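## Task

Arrange the nests so that N1 holds plate M06, N2 holds plate M60 and N3 holds plate M09. Each plate has to rest flat within its nest's locators with its well A1 at the nest corner labelled A1, and must stay that way without the robot holding it. Finish by releasing the plate and moving the gripper away.

## Robot and tools

Robot: a single four-axis SCARA plate mover (lift, shoulder, elbow, wrist yaw) with a two-finger gripper that always stays level; it can only translate and turn about vertical. The commanded point, end_effector_position, is the midpoint between the two rubber pads, 2 to 3 cm behind the fingertips. Fingers point along the gripper's +x and close along its y. Opening spans 0.140 m (fully open) to 0.066 m (fully closed, a gap remains).

Scene: four nests lie in an arc around the base; seen from above, going clockwise: N1, OUT, N2, N3. OUT starts empty and serves as a parking spot. Plates are identified only by their ID labels; well A1 sits at the plate's clipped corner and must match the nest corner marked A1.

Frame: the scene frame has its origin on the table top under the base, +z up, +y to the left when facing along +x. Reported poses (end_effector_position in metres, end_effector_quat_wxyz) use this frame, though the printed position can be a little off, more so at long reach.

Tools.
execute_actions(actions): a list of actions run in sequence. Each action is a table of up to 15 rows, one row per 1/30 s step; if fewer rows are given, the last one repeats to fill 15 steps. Each row is 5 numbers in [-1, 1]: dx, dy, dz, rz, opening. dx, dy, dz, rz are an offset, in the gripper's own axes, from the gripper pose measured when that action began (for a call's first action, the last pose reported in this scene). Every row refers to that same start, not to the previous row. Scale: 1.0 = 0.6 m for dx/dy/dz and 180 degrees for rz; positive rz turns from +x toward +y. opening is absolute: +1 fully open, -1 closed. An empty list just returns state and images.
move(target, speed, blocking): drives the gripper along a straight path toward one target row, same 5-number layout and gripper-frame offset as above, measured from the pose in the latest result that reported one. speed in m/s, 0.002 to 0.5, default 0.25 (rotation up to twice that in rad/s). Paths last 0.5 to 10 s and stop short if longer. The opening is sent at the start. The path ignores obstacles; the hand can lag, stray, and overshoot the speed, especially with the arm nearly straight. blocking=false returns after 0.5 s while motion continues; until a result shows it ended, further moves and execute_actions are refused, so call wait or stop first.
wait(seconds): 0 to 10; the arm keeps its last command, and returns early if a running move finishes.
stop(): brakes a running move; needs stopping distance, more when fast. Fingers are not halted.
zoom_image(camera, region): camera is cam_high, cam_low or cam_wrist; region [x0, y0, x1, y1] in that camera's pixels, top-left origin, at most 504 by 504. Image sizes: cam_high and cam_low 672x504, cam_wrist 504x504.
finished_scene(scene): ends the current scene, given its number, irreversibly, and reports success plus the next task.

Motion details: each step the commanded pose is clipped to within 70 mm and 16 degrees of the measured pose, so a distant target may take several actions; after an action the arm goes at most to the last clipped pose. Because offsets come from the measured pose, repeating a small push into something rigid does not press harder, but into something yielding it goes further. The joints are synchronised; reversing a command halts them together. After large moves the arm may still be short when the result arrives.

Result lines: state with pose; Joint positions = lift (m, 0.000 to 0.550), shoulder (-2.000 to 2.000), elbow (-2.800 to 2.800), wrist yaw (-12.566 to 12.566) in rad, then pad gap (m). grip_measured gives the finger opening on the command scale. Hand target = pose the controller is currently heading for. Step readings list positions at some steps; HELD marks a step partly or wholly blocked. 'pose unreachable' means the clearance check altered or blocked the command. A move adds a 'move:' line: done (at rest near target), off_target, moving, held or fault, plus limits such as paced (pose clipped) or held (some steps blocked; afterwards it may surge faster than speed), and the remaining distance to target.

Gripping: finger readings may carry a constant error of about 1 mm. To grasp, command an opening roughly 0.04 below grip_measured; smaller differences grip more gently. Pad force tops out near 18 N, but slamming shut can squeeze harder. Full open to closed takes about 0.6 s.

Avoid: elbow angle within 0.4 rad of 0 (arm can fold and fault); joint loads reaching lift 55.8 N, shoulder 8.37 N m, elbow 4.18 N m, wrist yaw 1.39 N m (a held plate counts), which freezes the arm 10 s and drops the rest of the call; long holding that overheats motors (MOTOR HOT from 85 °C, OVER-TEMPERATURE FAULT brakes at 100 °C); fast contacts and targets set deep past a contact; letting plates fall more than a few millimetres; knocking anything off the table. Loose items may occasionally be nudged by outside disturbances, so re-check placements before releasing and leaving. The robot keeps its last command while you are composing a reply.

Each tool is called as a command line: name --argument value for each argument, lists and objects as JSON in quotes; but a table of rows of numbers goes row by row, as --pt "numbers of a row", without its own name.

## Session

execute_actions --actions '[]'

Scene clock: 0.00 s.
end_effector_position=(+0.5096, -0.1083, +0.4541) grip_measured=+1.00 end_effector_quat_wxyz=(+0.579, +0.000, +0.000, +0.815)
Joint positions: [ 0.449 -0.082  2.091 -0.102  0.14 ]
Motor temperatures (°C, as the motors report them): [25 20 22 19]
Hand target: +0.510, -0.108, +0.454; +0.579, +0.000, +0.000, +0.815

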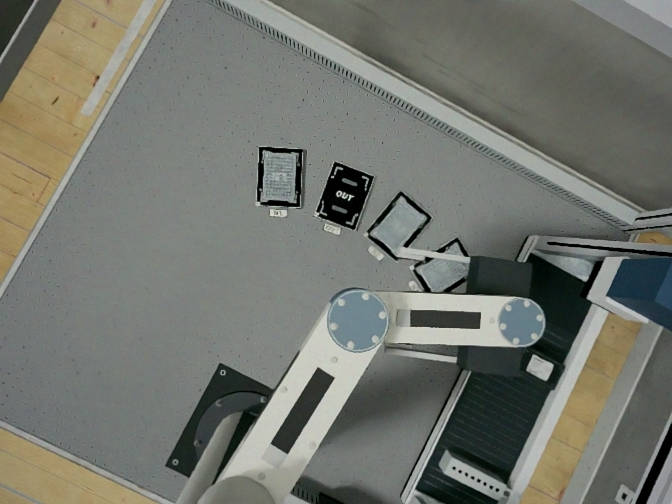

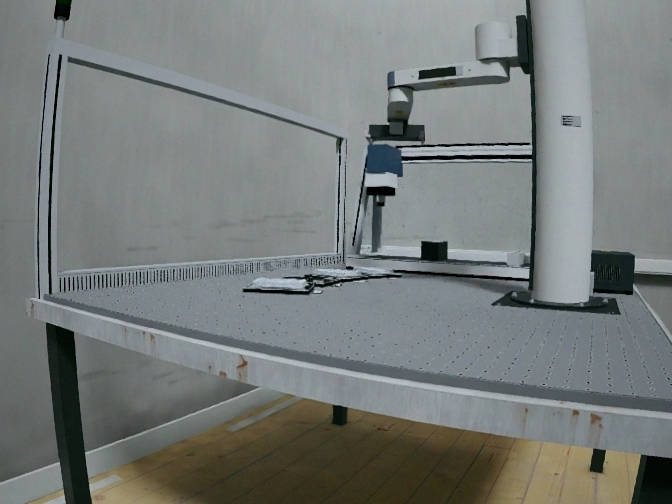

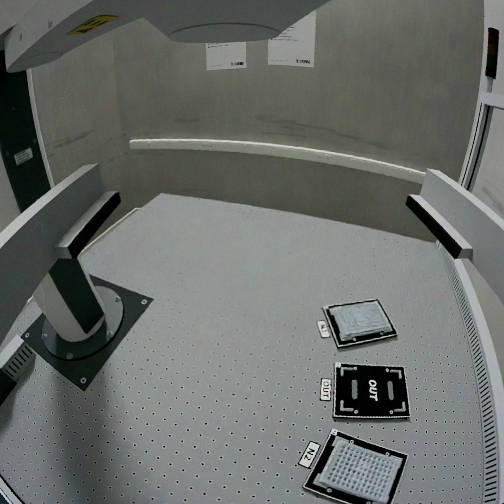

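zoom_image --camera "cam_high" --region '[230, 120, 500, 320]'

zoom_image --camera "cam_wrist" --region '[280, 280, 450, 504]'

zoom_image --camera "cam_low" --region '[230, 250, 430, 310]'

Region (230, 120, 500, 320) of cam_high's 672x504 image, scaled by 1.867, with more detail than that image has; it fills the top 373 rows of this view, and the rest is white.

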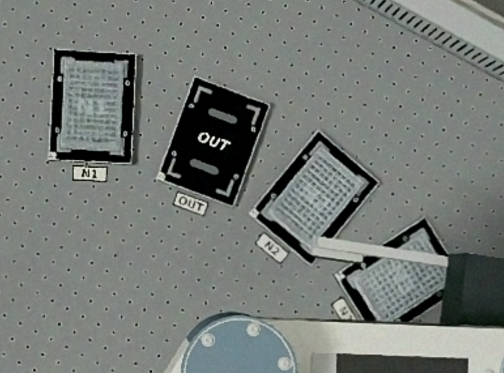

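Region (280, 280, 450, 504) of cam_wrist's 504x504 image, scaled by 2.250, with more detail than that image has; it fills the left 382 columns of this view, and the rest is white.

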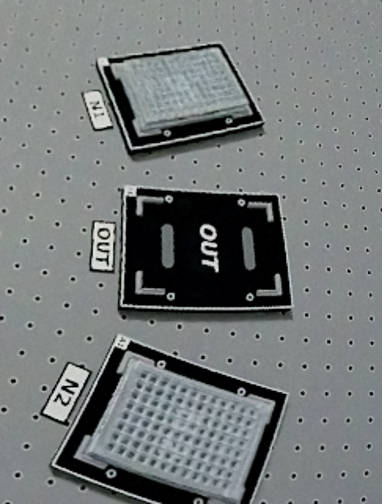

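Region (230, 250, 430, 310) of cam_low's 672x504 image, scaled by 2.520, with more detail than that image has; it fills the top 151 rows of this view, and the rest is white.

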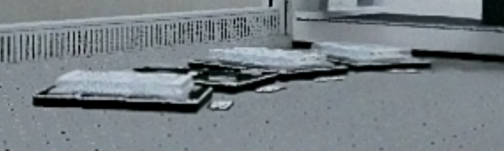

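move --target '[0.227,-0.15,-0.5,-0.562,1]' --speed 0.4

Scene clock: 3.83 s.
end_effector_position=(+0.5500, +0.0503, +0.1541) grip_measured=+1.00 end_effector_quat_wxyz=(+0.997, +0.000, +0.000, +0.071)
Joint positions: [ 0.149  1.079  0.941 -1.878  0.14 ]
Motor temperatures (°C, as the motors report them): [25 20 22 19]
Hand target: +0.550, +0.050, +0.154; +0.998, +0.000, +0.000, +0.070
Off the commanded pose: 0.000 m, 0 deg.
move: done

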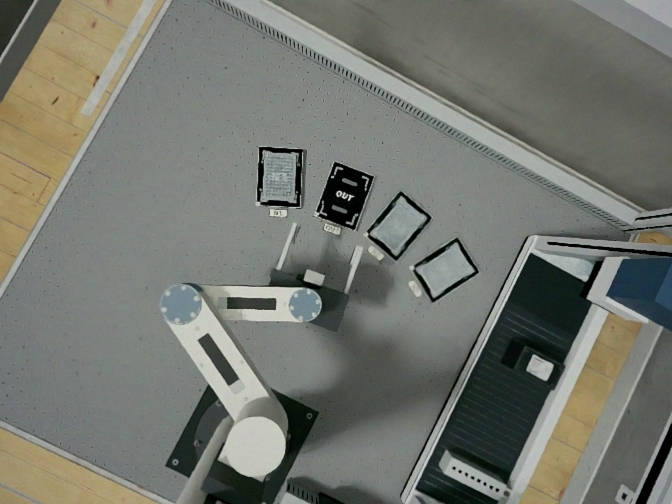

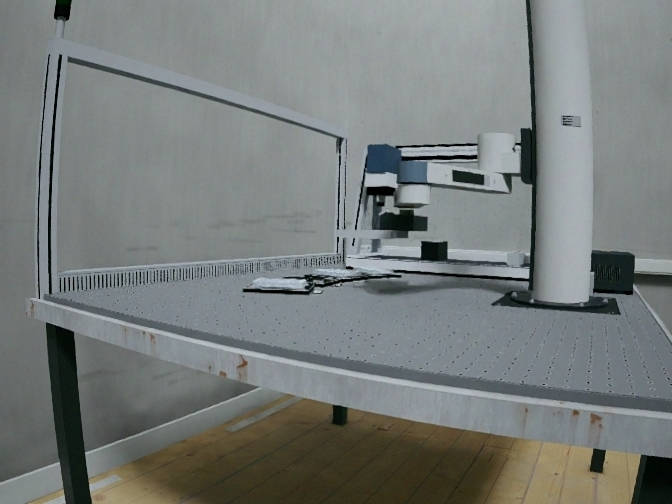

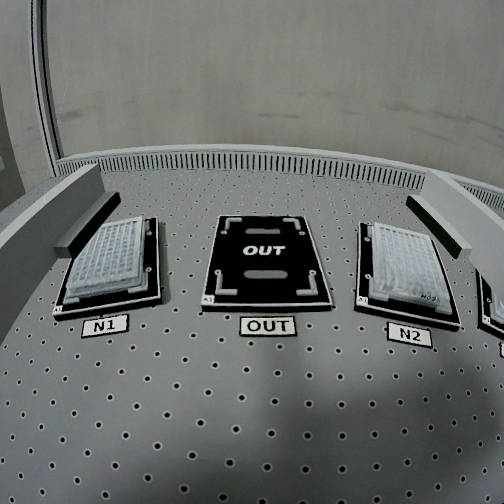

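zoom_image --camera "cam_wrist" --region '[340, 210, 504, 350]'

zoom_image --camera "cam_wrist" --region '[40, 200, 200, 340]'

zoom_image --camera "cam_wrist" --region '[190, 200, 350, 340]'

zoom_image --camera "cam_high" --region '[350, 180, 500, 310]'

zoom_image --camera "cam_high" --region '[240, 130, 390, 250]'

Region (340, 210, 504, 350) of cam_wrist's 504x504 image, scaled by 3.073, with more detail than that image has; it fills the top 430 rows of this view, and the rest is white.

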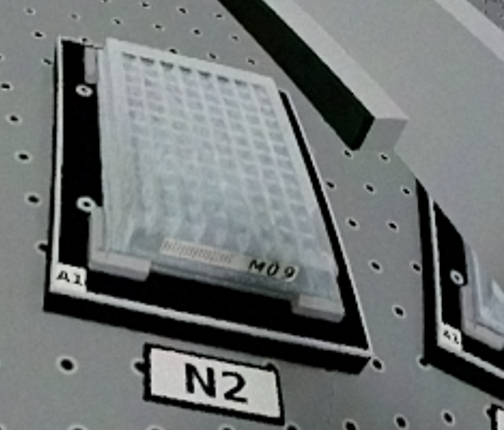

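Region (40, 200, 200, 340) of cam_wrist's 504x504 image, scaled by 3.150, with more detail than that image has; it fills the top 441 rows of this view, and the rest is white.

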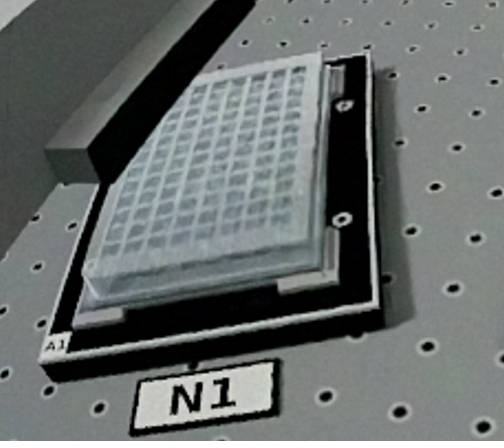

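Region (190, 200, 350, 340) of cam_wrist's 504x504 image, scaled by 3.150, with more detail than that image has; it fills the top 441 rows of this view, and the rest is white.

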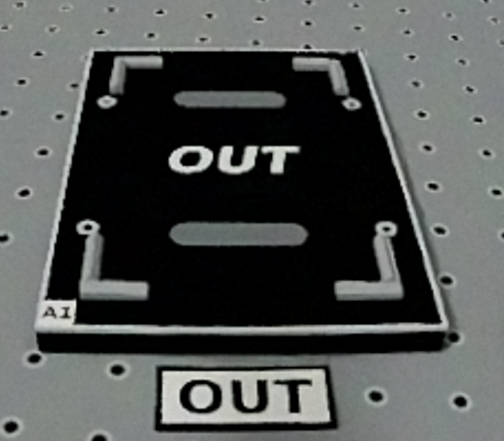

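Region (350, 180, 500, 310) of cam_high's 672x504 image, scaled by 3.360, with more detail than that image has; it fills the top 437 rows of this view, and the rest is white.

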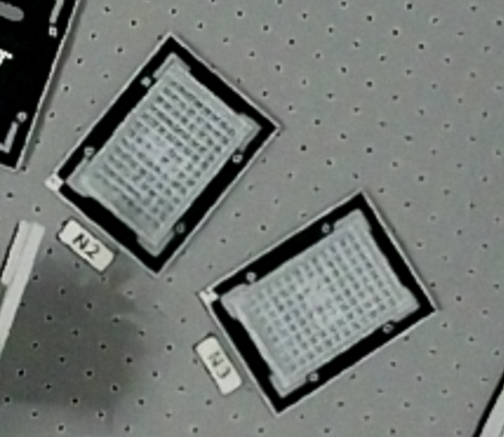

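Region (240, 130, 390, 250) of cam_high's 672x504 image, scaled by 3.360, with more detail than that image has; it fills the top 403 rows of this view, and the rest is white.

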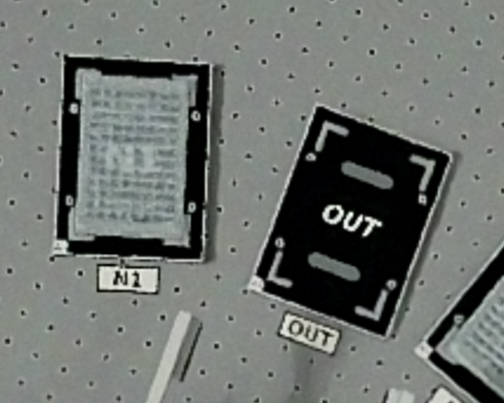

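move --target '[-0.107,-0.405,-0.08,-0.211,1]' --speed 0.4

zoom_image --camera "cam_wrist" --region '[130, 150, 380, 350]'

Scene clock: 7.07 s.
end_effector_position=(+0.5206, -0.1994, +0.1060) grip_measured=+1.00 end_effector_quat_wxyz=(+0.966, +0.000, +0.000, -0.258)
Joint positions: [ 0.101  0.395  1.032 -1.949  0.14 ]
Motor temperatures (°C, as the motors report them): [25 20 22 19]
Hand target: +0.521, -0.199, +0.106; +0.966, +0.000, +0.000, -0.258
Off the commanded pose: 0.000 m, 0 deg.
move: done

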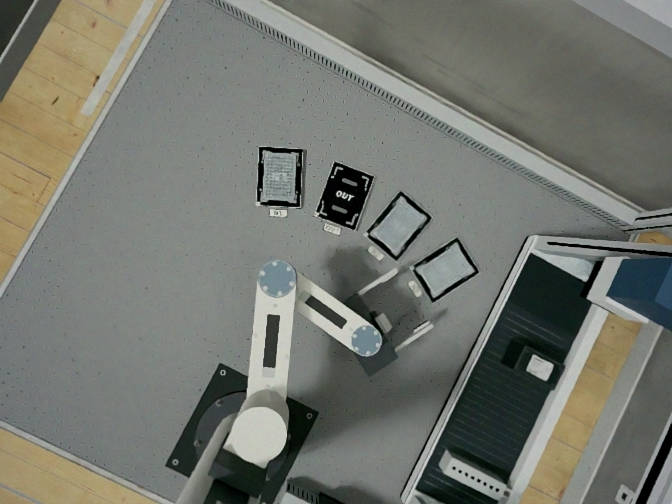

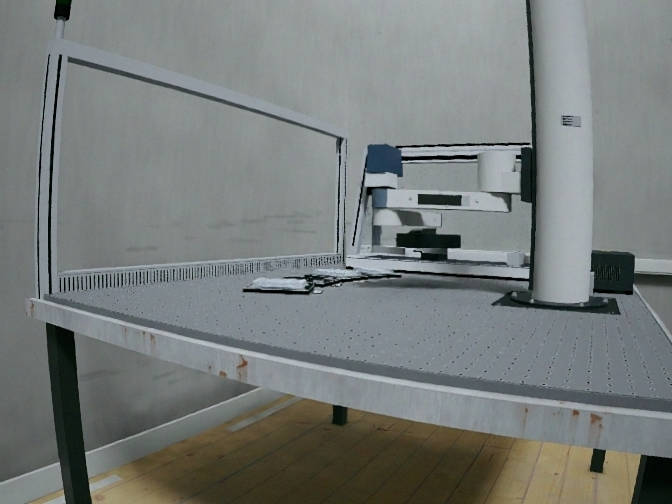

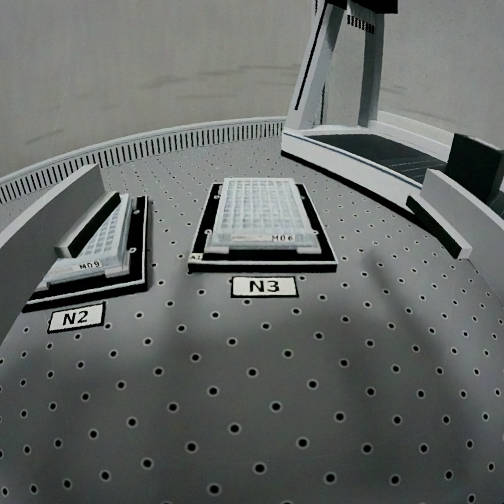

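Region (130, 150, 380, 350) of cam_wrist's 504x504 image, scaled by 2.016, with more detail than that image has; it fills the top 403 rows of this view, and the rest is white.

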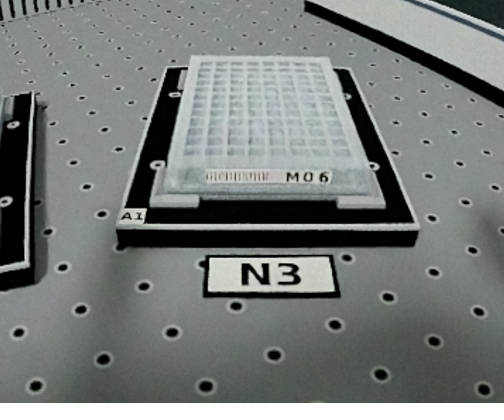

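zoom_image --camera "cam_wrist" --region '[180, 165, 340, 280]'

zoom_image --camera "cam_high" --region '[245, 140, 315, 215]'

zoom_image --camera "cam_high" --region '[360, 185, 440, 265]'

zoom_image --camera "cam_high" --region '[405, 230, 485, 310]'

Region (180, 165, 340, 280) of cam_wrist's 504x504 image, scaled by 3.150, with more detail than that image has; it fills the top 362 rows of this view, and the rest is white.

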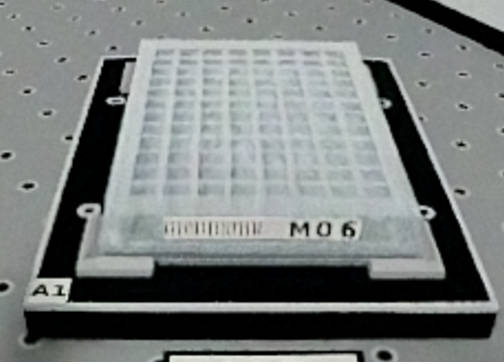

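Region (245, 140, 315, 215) of cam_high's 672x504 image, scaled by 6.720, with more detail than that image has; it fills the left 470 columns of this view, and the rest is white.

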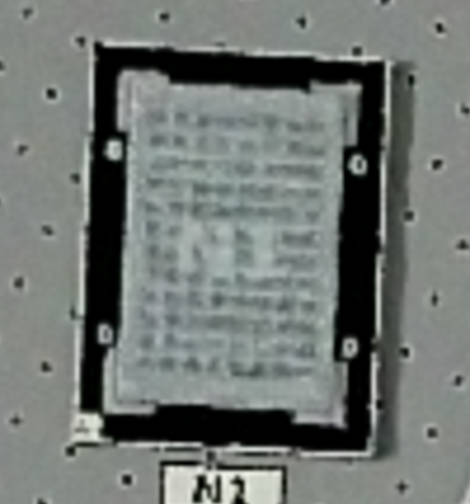

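Region (360, 185, 440, 265) of cam_high's 672x504 image, scaled by 6.300, with more detail than that image has.

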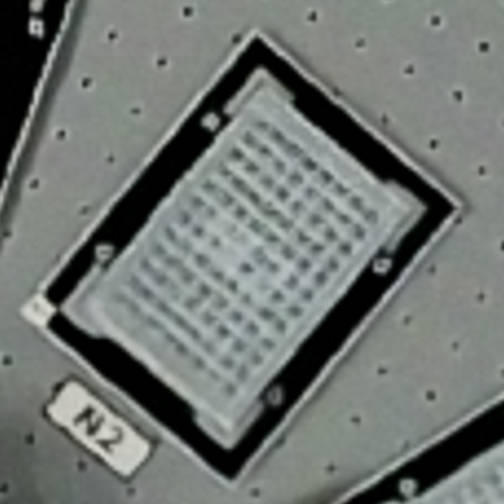

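Region (405, 230, 485, 310) of cam_high's 672x504 image, scaled by 6.300, with more detail than that image has.

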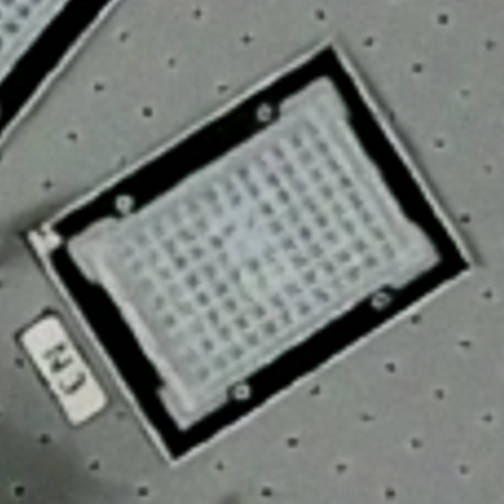

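move --target '[-0.262,0.613,0,0.314,1]' --speed 0.5

zoom_image --camera "cam_wrist" --region '[160, 170, 370, 330]'

Scene clock: 10.20 s.
end_effector_position=(+0.5676, +0.1980, +0.1061) grip_measured=+1.00 end_effector_quat_wxyz=(+0.973, +0.000, +0.000, +0.231)
Joint positions: [ 0.101  1.319  1.22  -2.073  0.14 ]
Motor temperatures (°C, as the motors report them): [25 20 22 19]
Hand target: +0.568, +0.198, +0.106; +0.973, +0.000, +0.000, +0.230
Off the commanded pose: 0.000 m, 0 deg.
move: done

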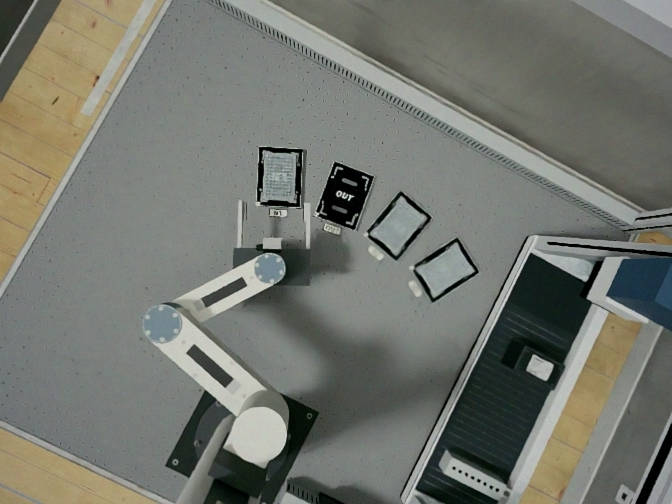

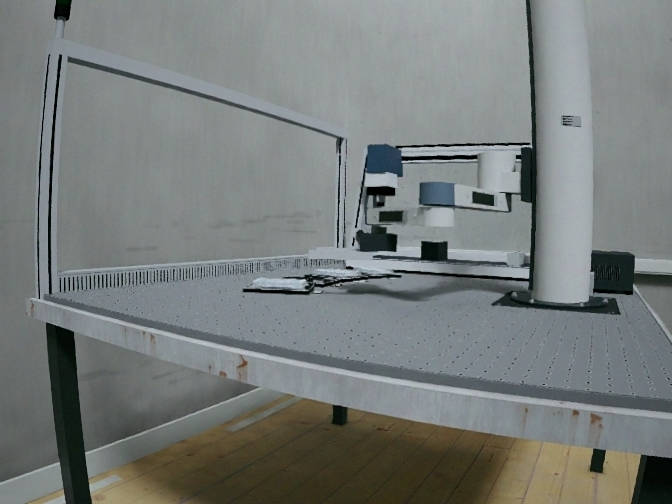

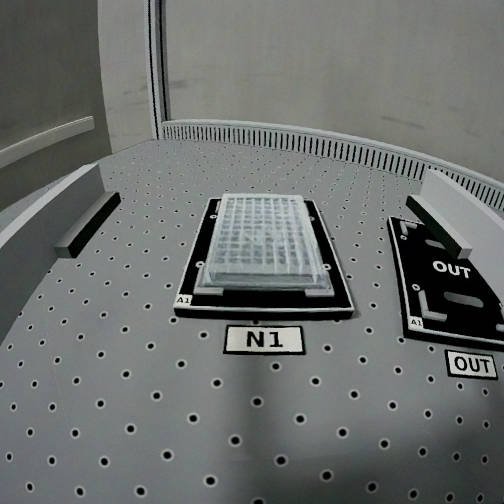

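Region (160, 170, 370, 330) of cam_wrist's 504x504 image, scaled by 2.400, with more detail than that image has; it fills the top 384 rows of this view, and the rest is white.

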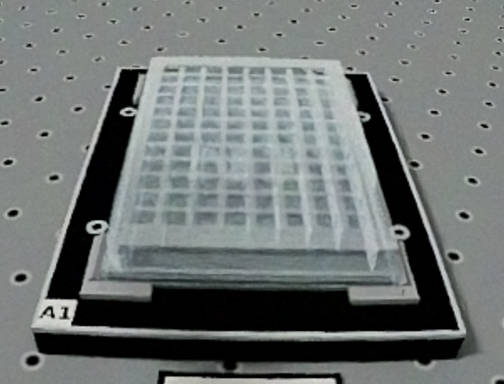

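zoom_image --camera "cam_wrist" --region '[185, 250, 265, 305]'

zoom_image --camera "cam_wrist" --region '[265, 250, 345, 305]'

zoom_image --camera "cam_wrist" --region '[205, 185, 325, 235]'

Region (185, 250, 265, 305) of cam_wrist's 504x504 image, scaled by 6.300, with more detail than that image has; it fills the top 346 rows of this view, and the rest is white.

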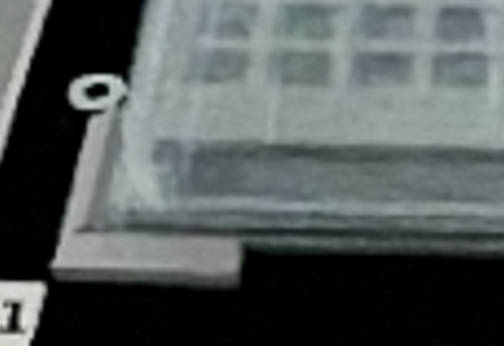

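Region (265, 250, 345, 305) of cam_wrist's 504x504 image, scaled by 6.300, with more detail than that image has; it fills the top 346 rows of this view, and the rest is white.

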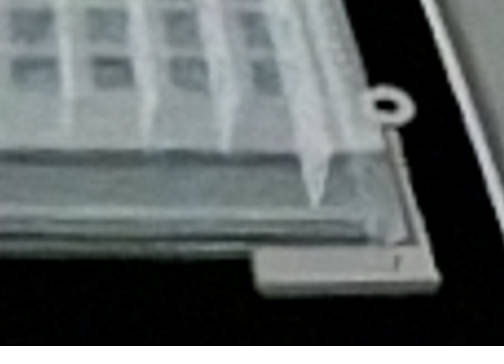

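Region (205, 185, 325, 235) of cam_wrist's 504x504 image, scaled by 4.200, with more detail than that image has; it fills the top 210 rows of this view, and the rest is white.

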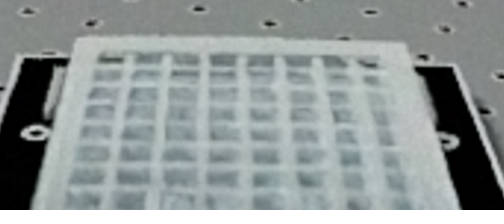

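move --target '[0.208,-0.009,-0.07,-0.008,0.1]' --speed 0.3

zoom_image --camera "cam_wrist" --region '[60, 150, 460, 504]'

Scene clock: 12.53 s.
end_effector_position=(+0.6816, +0.2491, +0.0640) grip_measured=+0.10 end_effector_quat_wxyz=(+0.976, +0.000, +0.000, +0.219)
Joint positions: [ 0.059  1.025  1.906 -2.491  0.107]
Motor temperatures (°C, as the motors report them): [25 20 22 19]
Hand target: +0.682, +0.249, +0.064; +0.976, +0.000, +0.000, +0.219
Off the commanded pose: 0.000 m, 0 deg.
move: done

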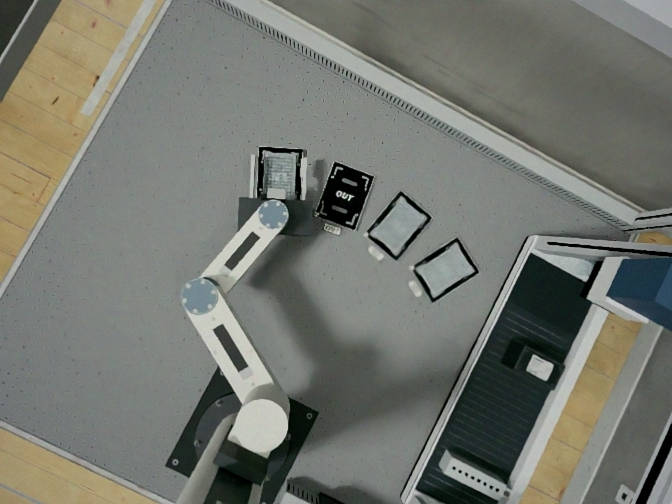

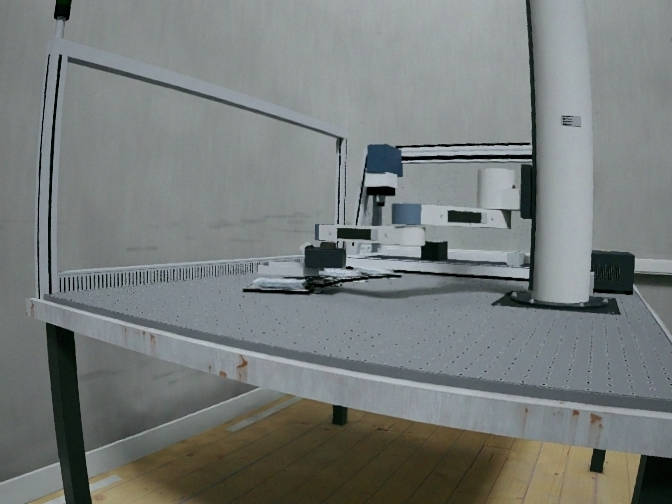

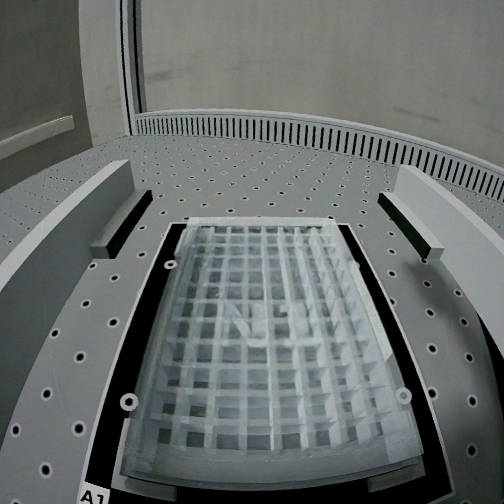

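Region (60, 150, 460, 504) of cam_wrist's 504x504 image, scaled by 1.260, with more detail than that image has; it fills the top 446 rows of this view, and the rest is white.

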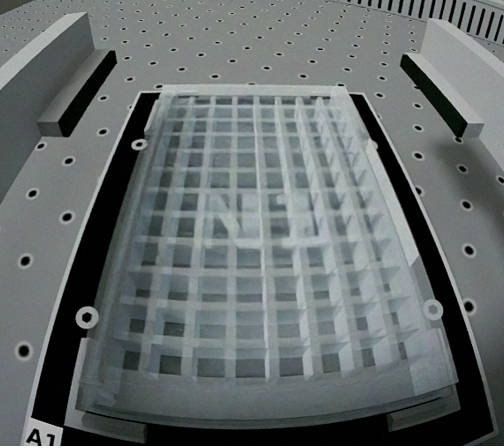

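zoom_image --camera "cam_wrist" --region '[100, 380, 260, 504]'

zoom_image --camera "cam_wrist" --region '[300, 380, 460, 504]'

zoom_image --camera "cam_wrist" --region '[150, 200, 400, 380]'

Region (100, 380, 260, 504) of cam_wrist's 504x504 image, scaled by 3.150, with more detail than that image has; it fills the top 391 rows of this view, and the rest is white.

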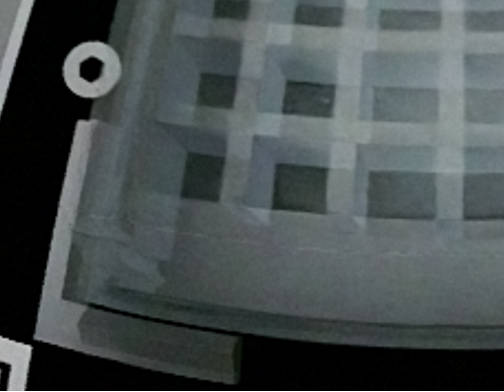

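Region (300, 380, 460, 504) of cam_wrist's 504x504 image, scaled by 3.150, with more detail than that image has; it fills the top 391 rows of this view, and the rest is white.

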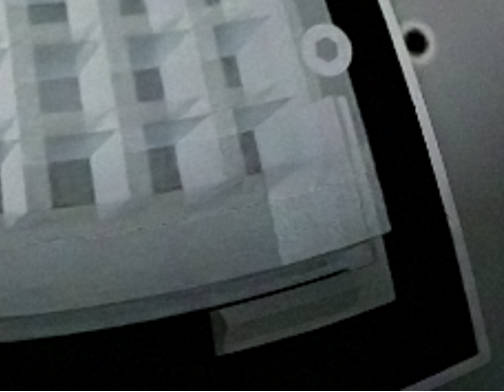

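Region (150, 200, 400, 380) of cam_wrist's 504x504 image, scaled by 2.016, with more detail than that image has; it fills the top 363 rows of this view, and the rest is white.

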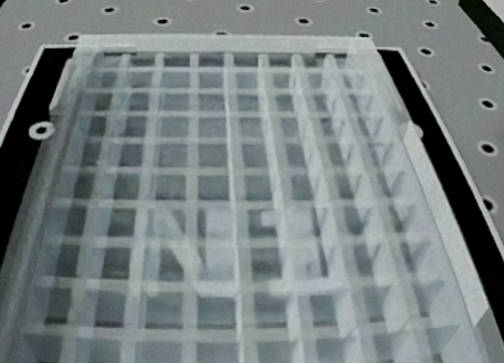

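move --target '[-0.008,0,-0.065,-0.003,0.1]' --speed 0.1

zoom_image --camera "cam_low" --region '[230, 240, 370, 310]'

Scene clock: 24.40 s.
end_effector_position=(+0.6776, +0.2471, +0.0276) grip_measured=+0.10 end_effector_quat_wxyz=(+0.977, +0.000, +0.000, +0.214)
Joint positions: [ 0.023  1.042  1.877 -2.487  0.107]
Motor temperatures (°C, as the motors report them): [25 20 22 19]
Hand target: +0.678, +0.247, +0.027; +0.977, +0.000, +0.000, +0.214
Off the commanded pose: 0.003 m, 0 deg.
TORQUE FAULT: the external load on joint 1 (lift) reached its load limit, and the arm stopped for 10 seconds. That time counts as 20 of the actions that you can send in this scene. The arm's remaining commands of this call were not run. The arm holds where it stopped, with its grip as last carried out, and accepts commands again: back off and push less far. The arm stops again, at the same cost, whenever a joint's load reaches its limit.
move: fault

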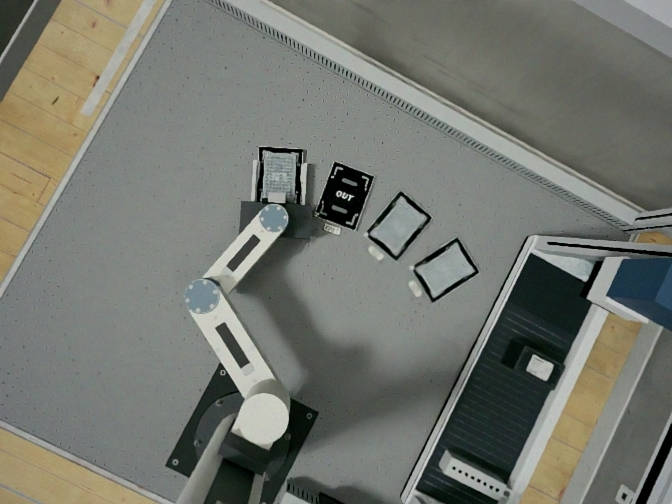

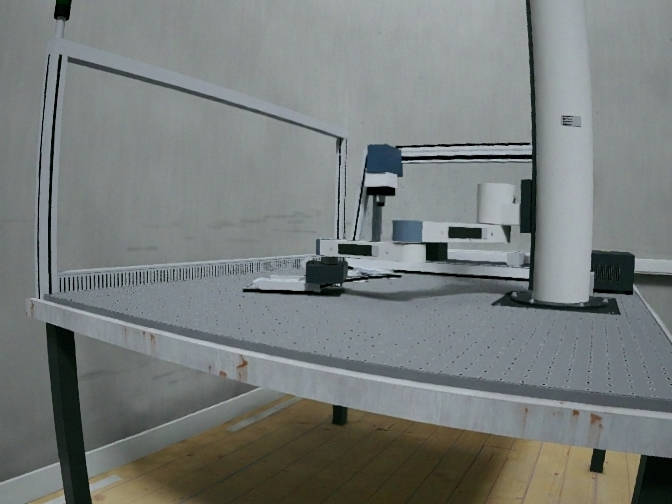

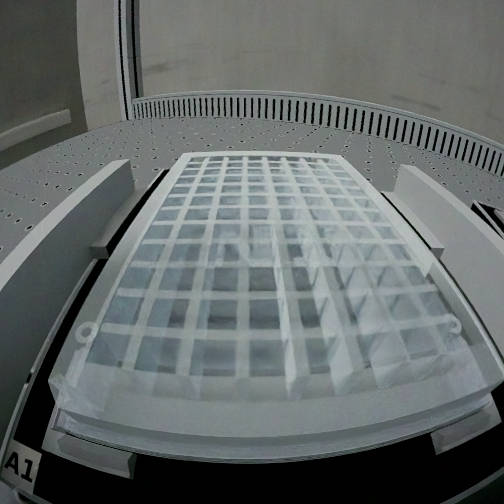

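Region (230, 240, 370, 310) of cam_low's 672x504 image, scaled by 3.600, with more detail than that image has.

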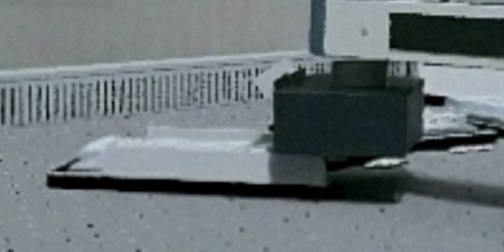

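move --target '[0,0,0.009,0,-0.4]' --speed 0.05

move --target '[0,0,0,0,-0.52]' --speed 0.05

zoom_image --camera "cam_low" --region '[230, 240, 370, 310]'

Scene clock: 25.77 s.
end_effector_position=(+0.6776, +0.2471, +0.0330) grip_measured=-0.40 end_effector_quat_wxyz=(+0.977, +0.000, +0.000, +0.214)
Joint positions: [ 0.028  1.042  1.877 -2.487  0.088]
Motor temperatures (°C, as the motors report them): [25 20 22 19]
Hand target: +0.678, +0.247, +0.033; +0.977, +0.000, +0.000, +0.214
Off the commanded pose: 0.000 m, 0 deg.
move: done

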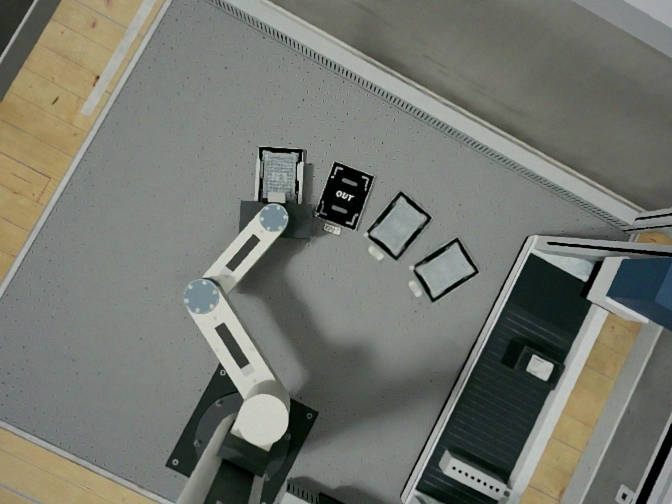

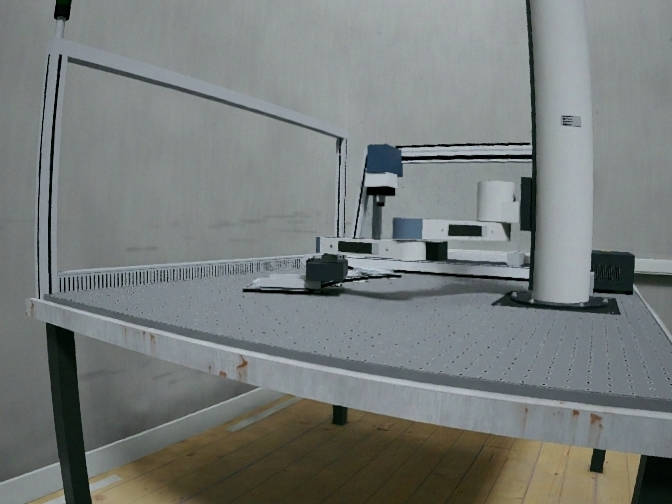

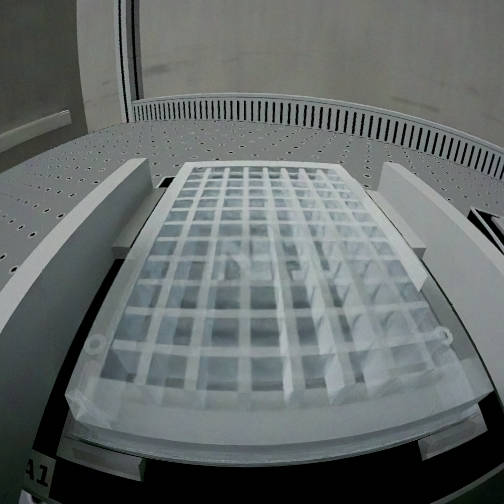

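Scene clock: 26.27 s.
end_effector_position=(+0.6774, +0.2478, +0.0330) grip_measured=-0.49 end_effector_quat_wxyz=(+0.977, +0.000, +0.000, +0.215)
Joint positions: [ 0.028  1.042  1.878 -2.485  0.085]
Motor temperatures (°C, as the motors report them): [25 20 22 19]
Hand target: +0.678, +0.247, +0.033; +0.977, +0.000, +0.000, +0.214
Off the commanded pose: 0.001 m, 0 deg.
move: done

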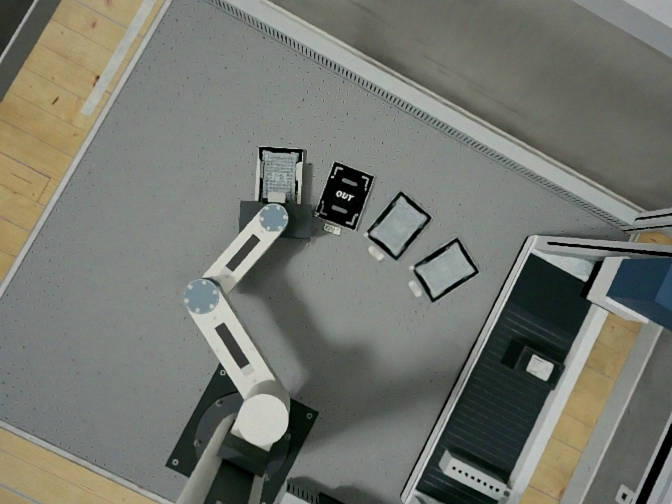

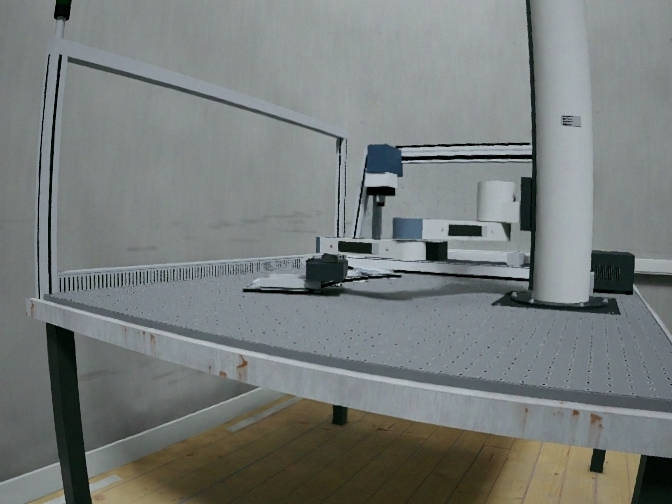

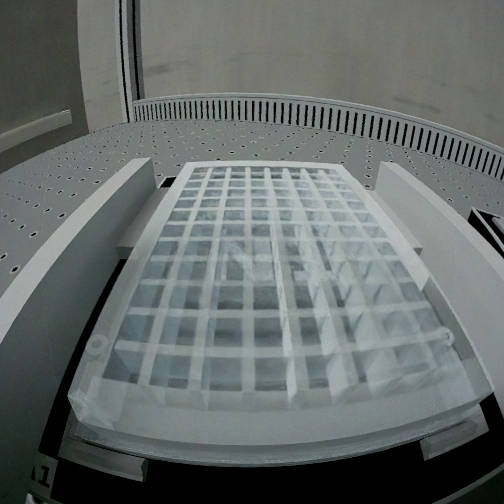

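Region (230, 240, 370, 310) of cam_low's 672x504 image, scaled by 3.600, with more detail than that image has.

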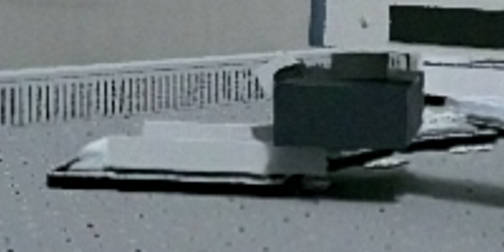

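move --target '[0,0.0005,0.035,0,-0.53]' --speed 0.06

Scene clock: 27.60 s.
end_effector_position=(+0.6773, +0.2480, +0.0540) grip_measured=-0.51 end_effector_quat_wxyz=(+0.977, +0.000, +0.000, +0.215)
Joint positions: [ 0.049  1.042  1.878 -2.486  0.084]
Motor temperatures (°C, as the motors report them): [25 20 22 19]
Hand target: +0.677, +0.248, +0.054; +0.977, +0.000, +0.000, +0.215
Off the commanded pose: 0.000 m, 0 deg.
move: done

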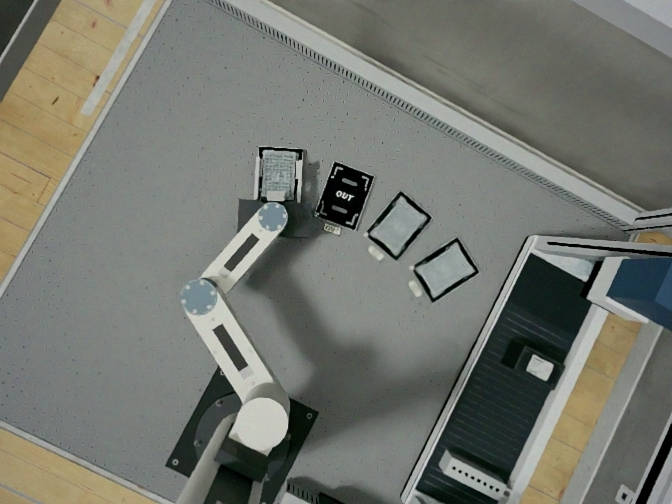

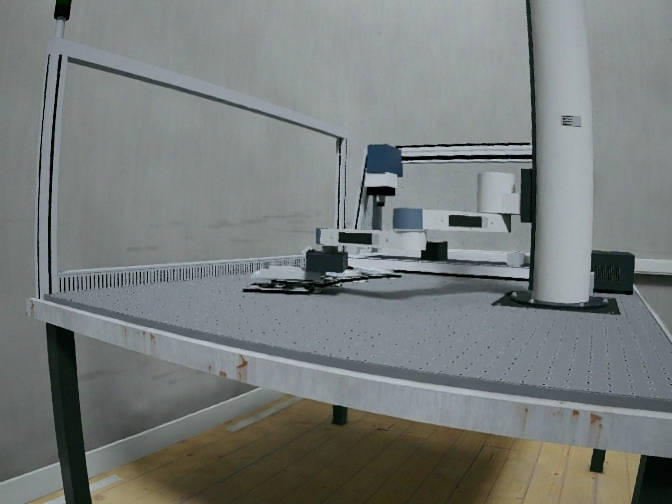

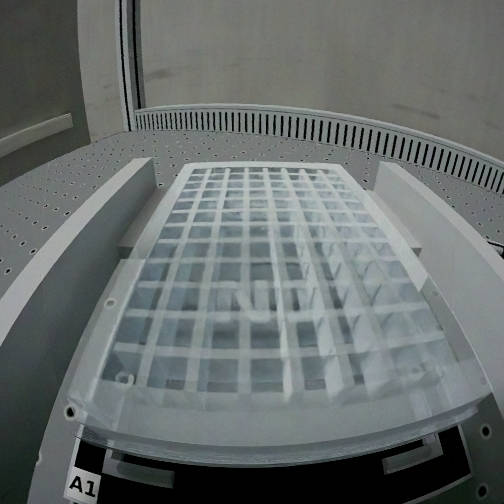

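move --target '[-0.0683,-0.3057,0,-0.0987,-0.55]' --speed 0.25

zoom_image --camera "cam_wrist" --region '[40, 340, 500, 504]'

Scene clock: 29.70 s.
end_effector_position=(+0.7172, +0.0641, +0.0540) grip_measured=-0.55 end_effector_quat_wxyz=(+0.998, +0.000, +0.000, +0.062)
Joint positions: [ 0.049  0.731  1.787 -2.395  0.083]
Motor temperatures (°C, as the motors report them): [25 20 22 19]
Hand target: +0.717, +0.064, +0.054; +0.998, +0.000, +0.000, +0.062
Off the commanded pose: 0.000 m, 0 deg.
move: done

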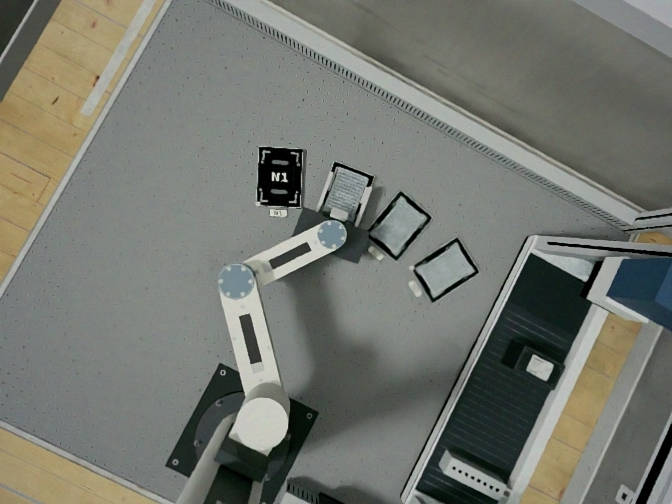

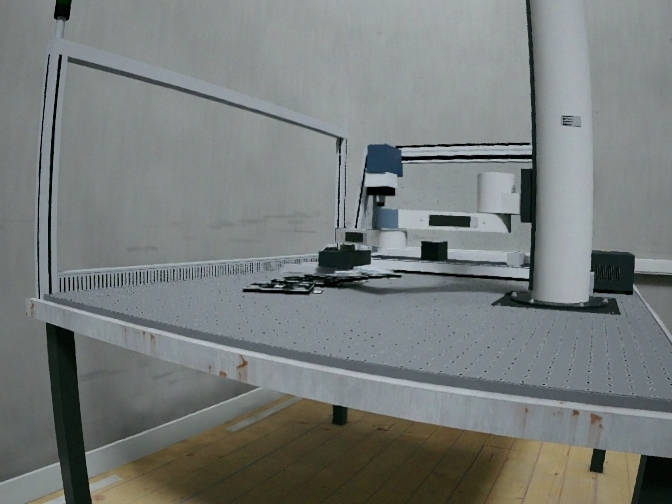

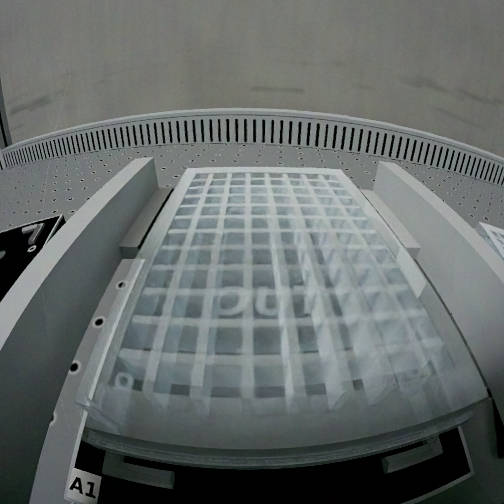

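Region (40, 340, 500, 504) of cam_wrist's 504x504 image, scaled by 1.096, with more detail than that image has; it fills the top 180 rows of this view, and the rest is white.

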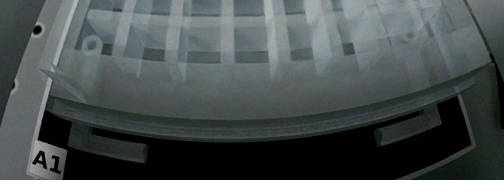

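move --target '[0,0,-0.02,0,-0.59]' --speed 0.03

zoom_image --camera "cam_low" --region '[260, 240, 400, 300]'

Scene clock: 30.73 s.
end_effector_position=(+0.7172, +0.0641, +0.0419) grip_measured=-0.55 end_effector_quat_wxyz=(+0.998, +0.000, +0.000, +0.062)
Joint positions: [ 0.037  0.731  1.787 -2.395  0.082]
Motor temperatures (°C, as the motors report them): [25 20 22 19]
Hand target: +0.717, +0.064, +0.042; +0.998, +0.000, +0.000, +0.062
Off the commanded pose: 0.000 m, 0 deg.
move: done

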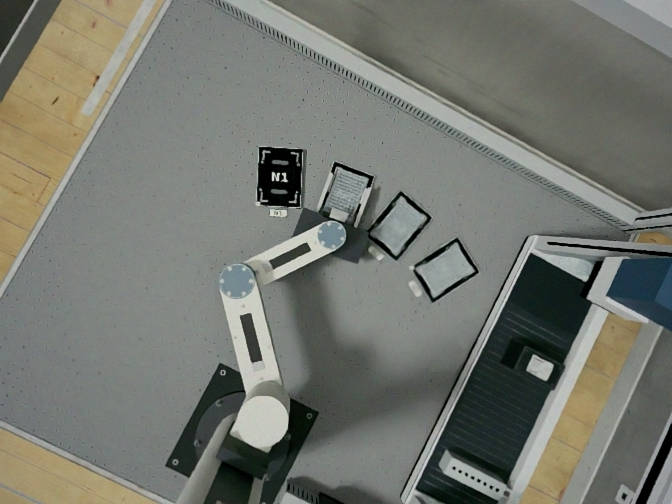

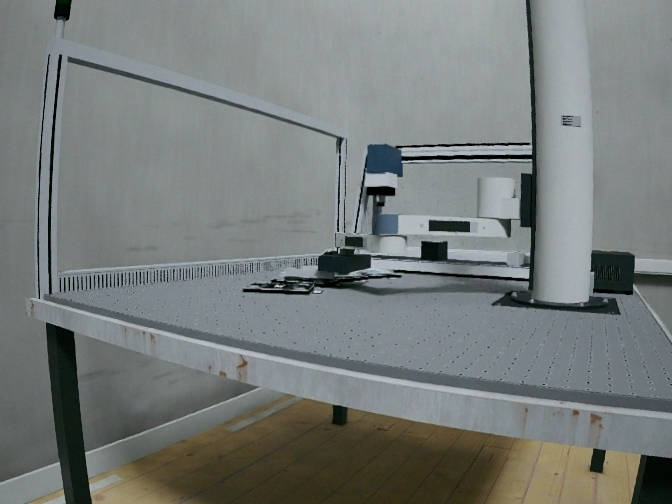

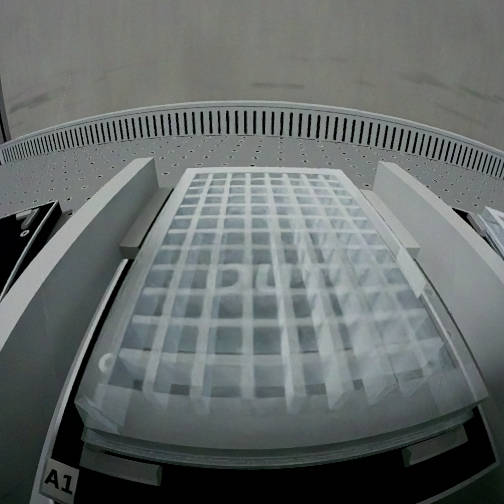

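Region (260, 240, 400, 300) of cam_low's 672x504 image, scaled by 3.600, with more detail than that image has; it fills the top 216 rows of this view, and the rest is white.

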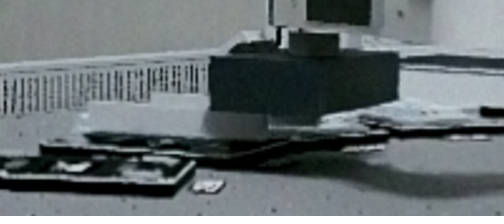

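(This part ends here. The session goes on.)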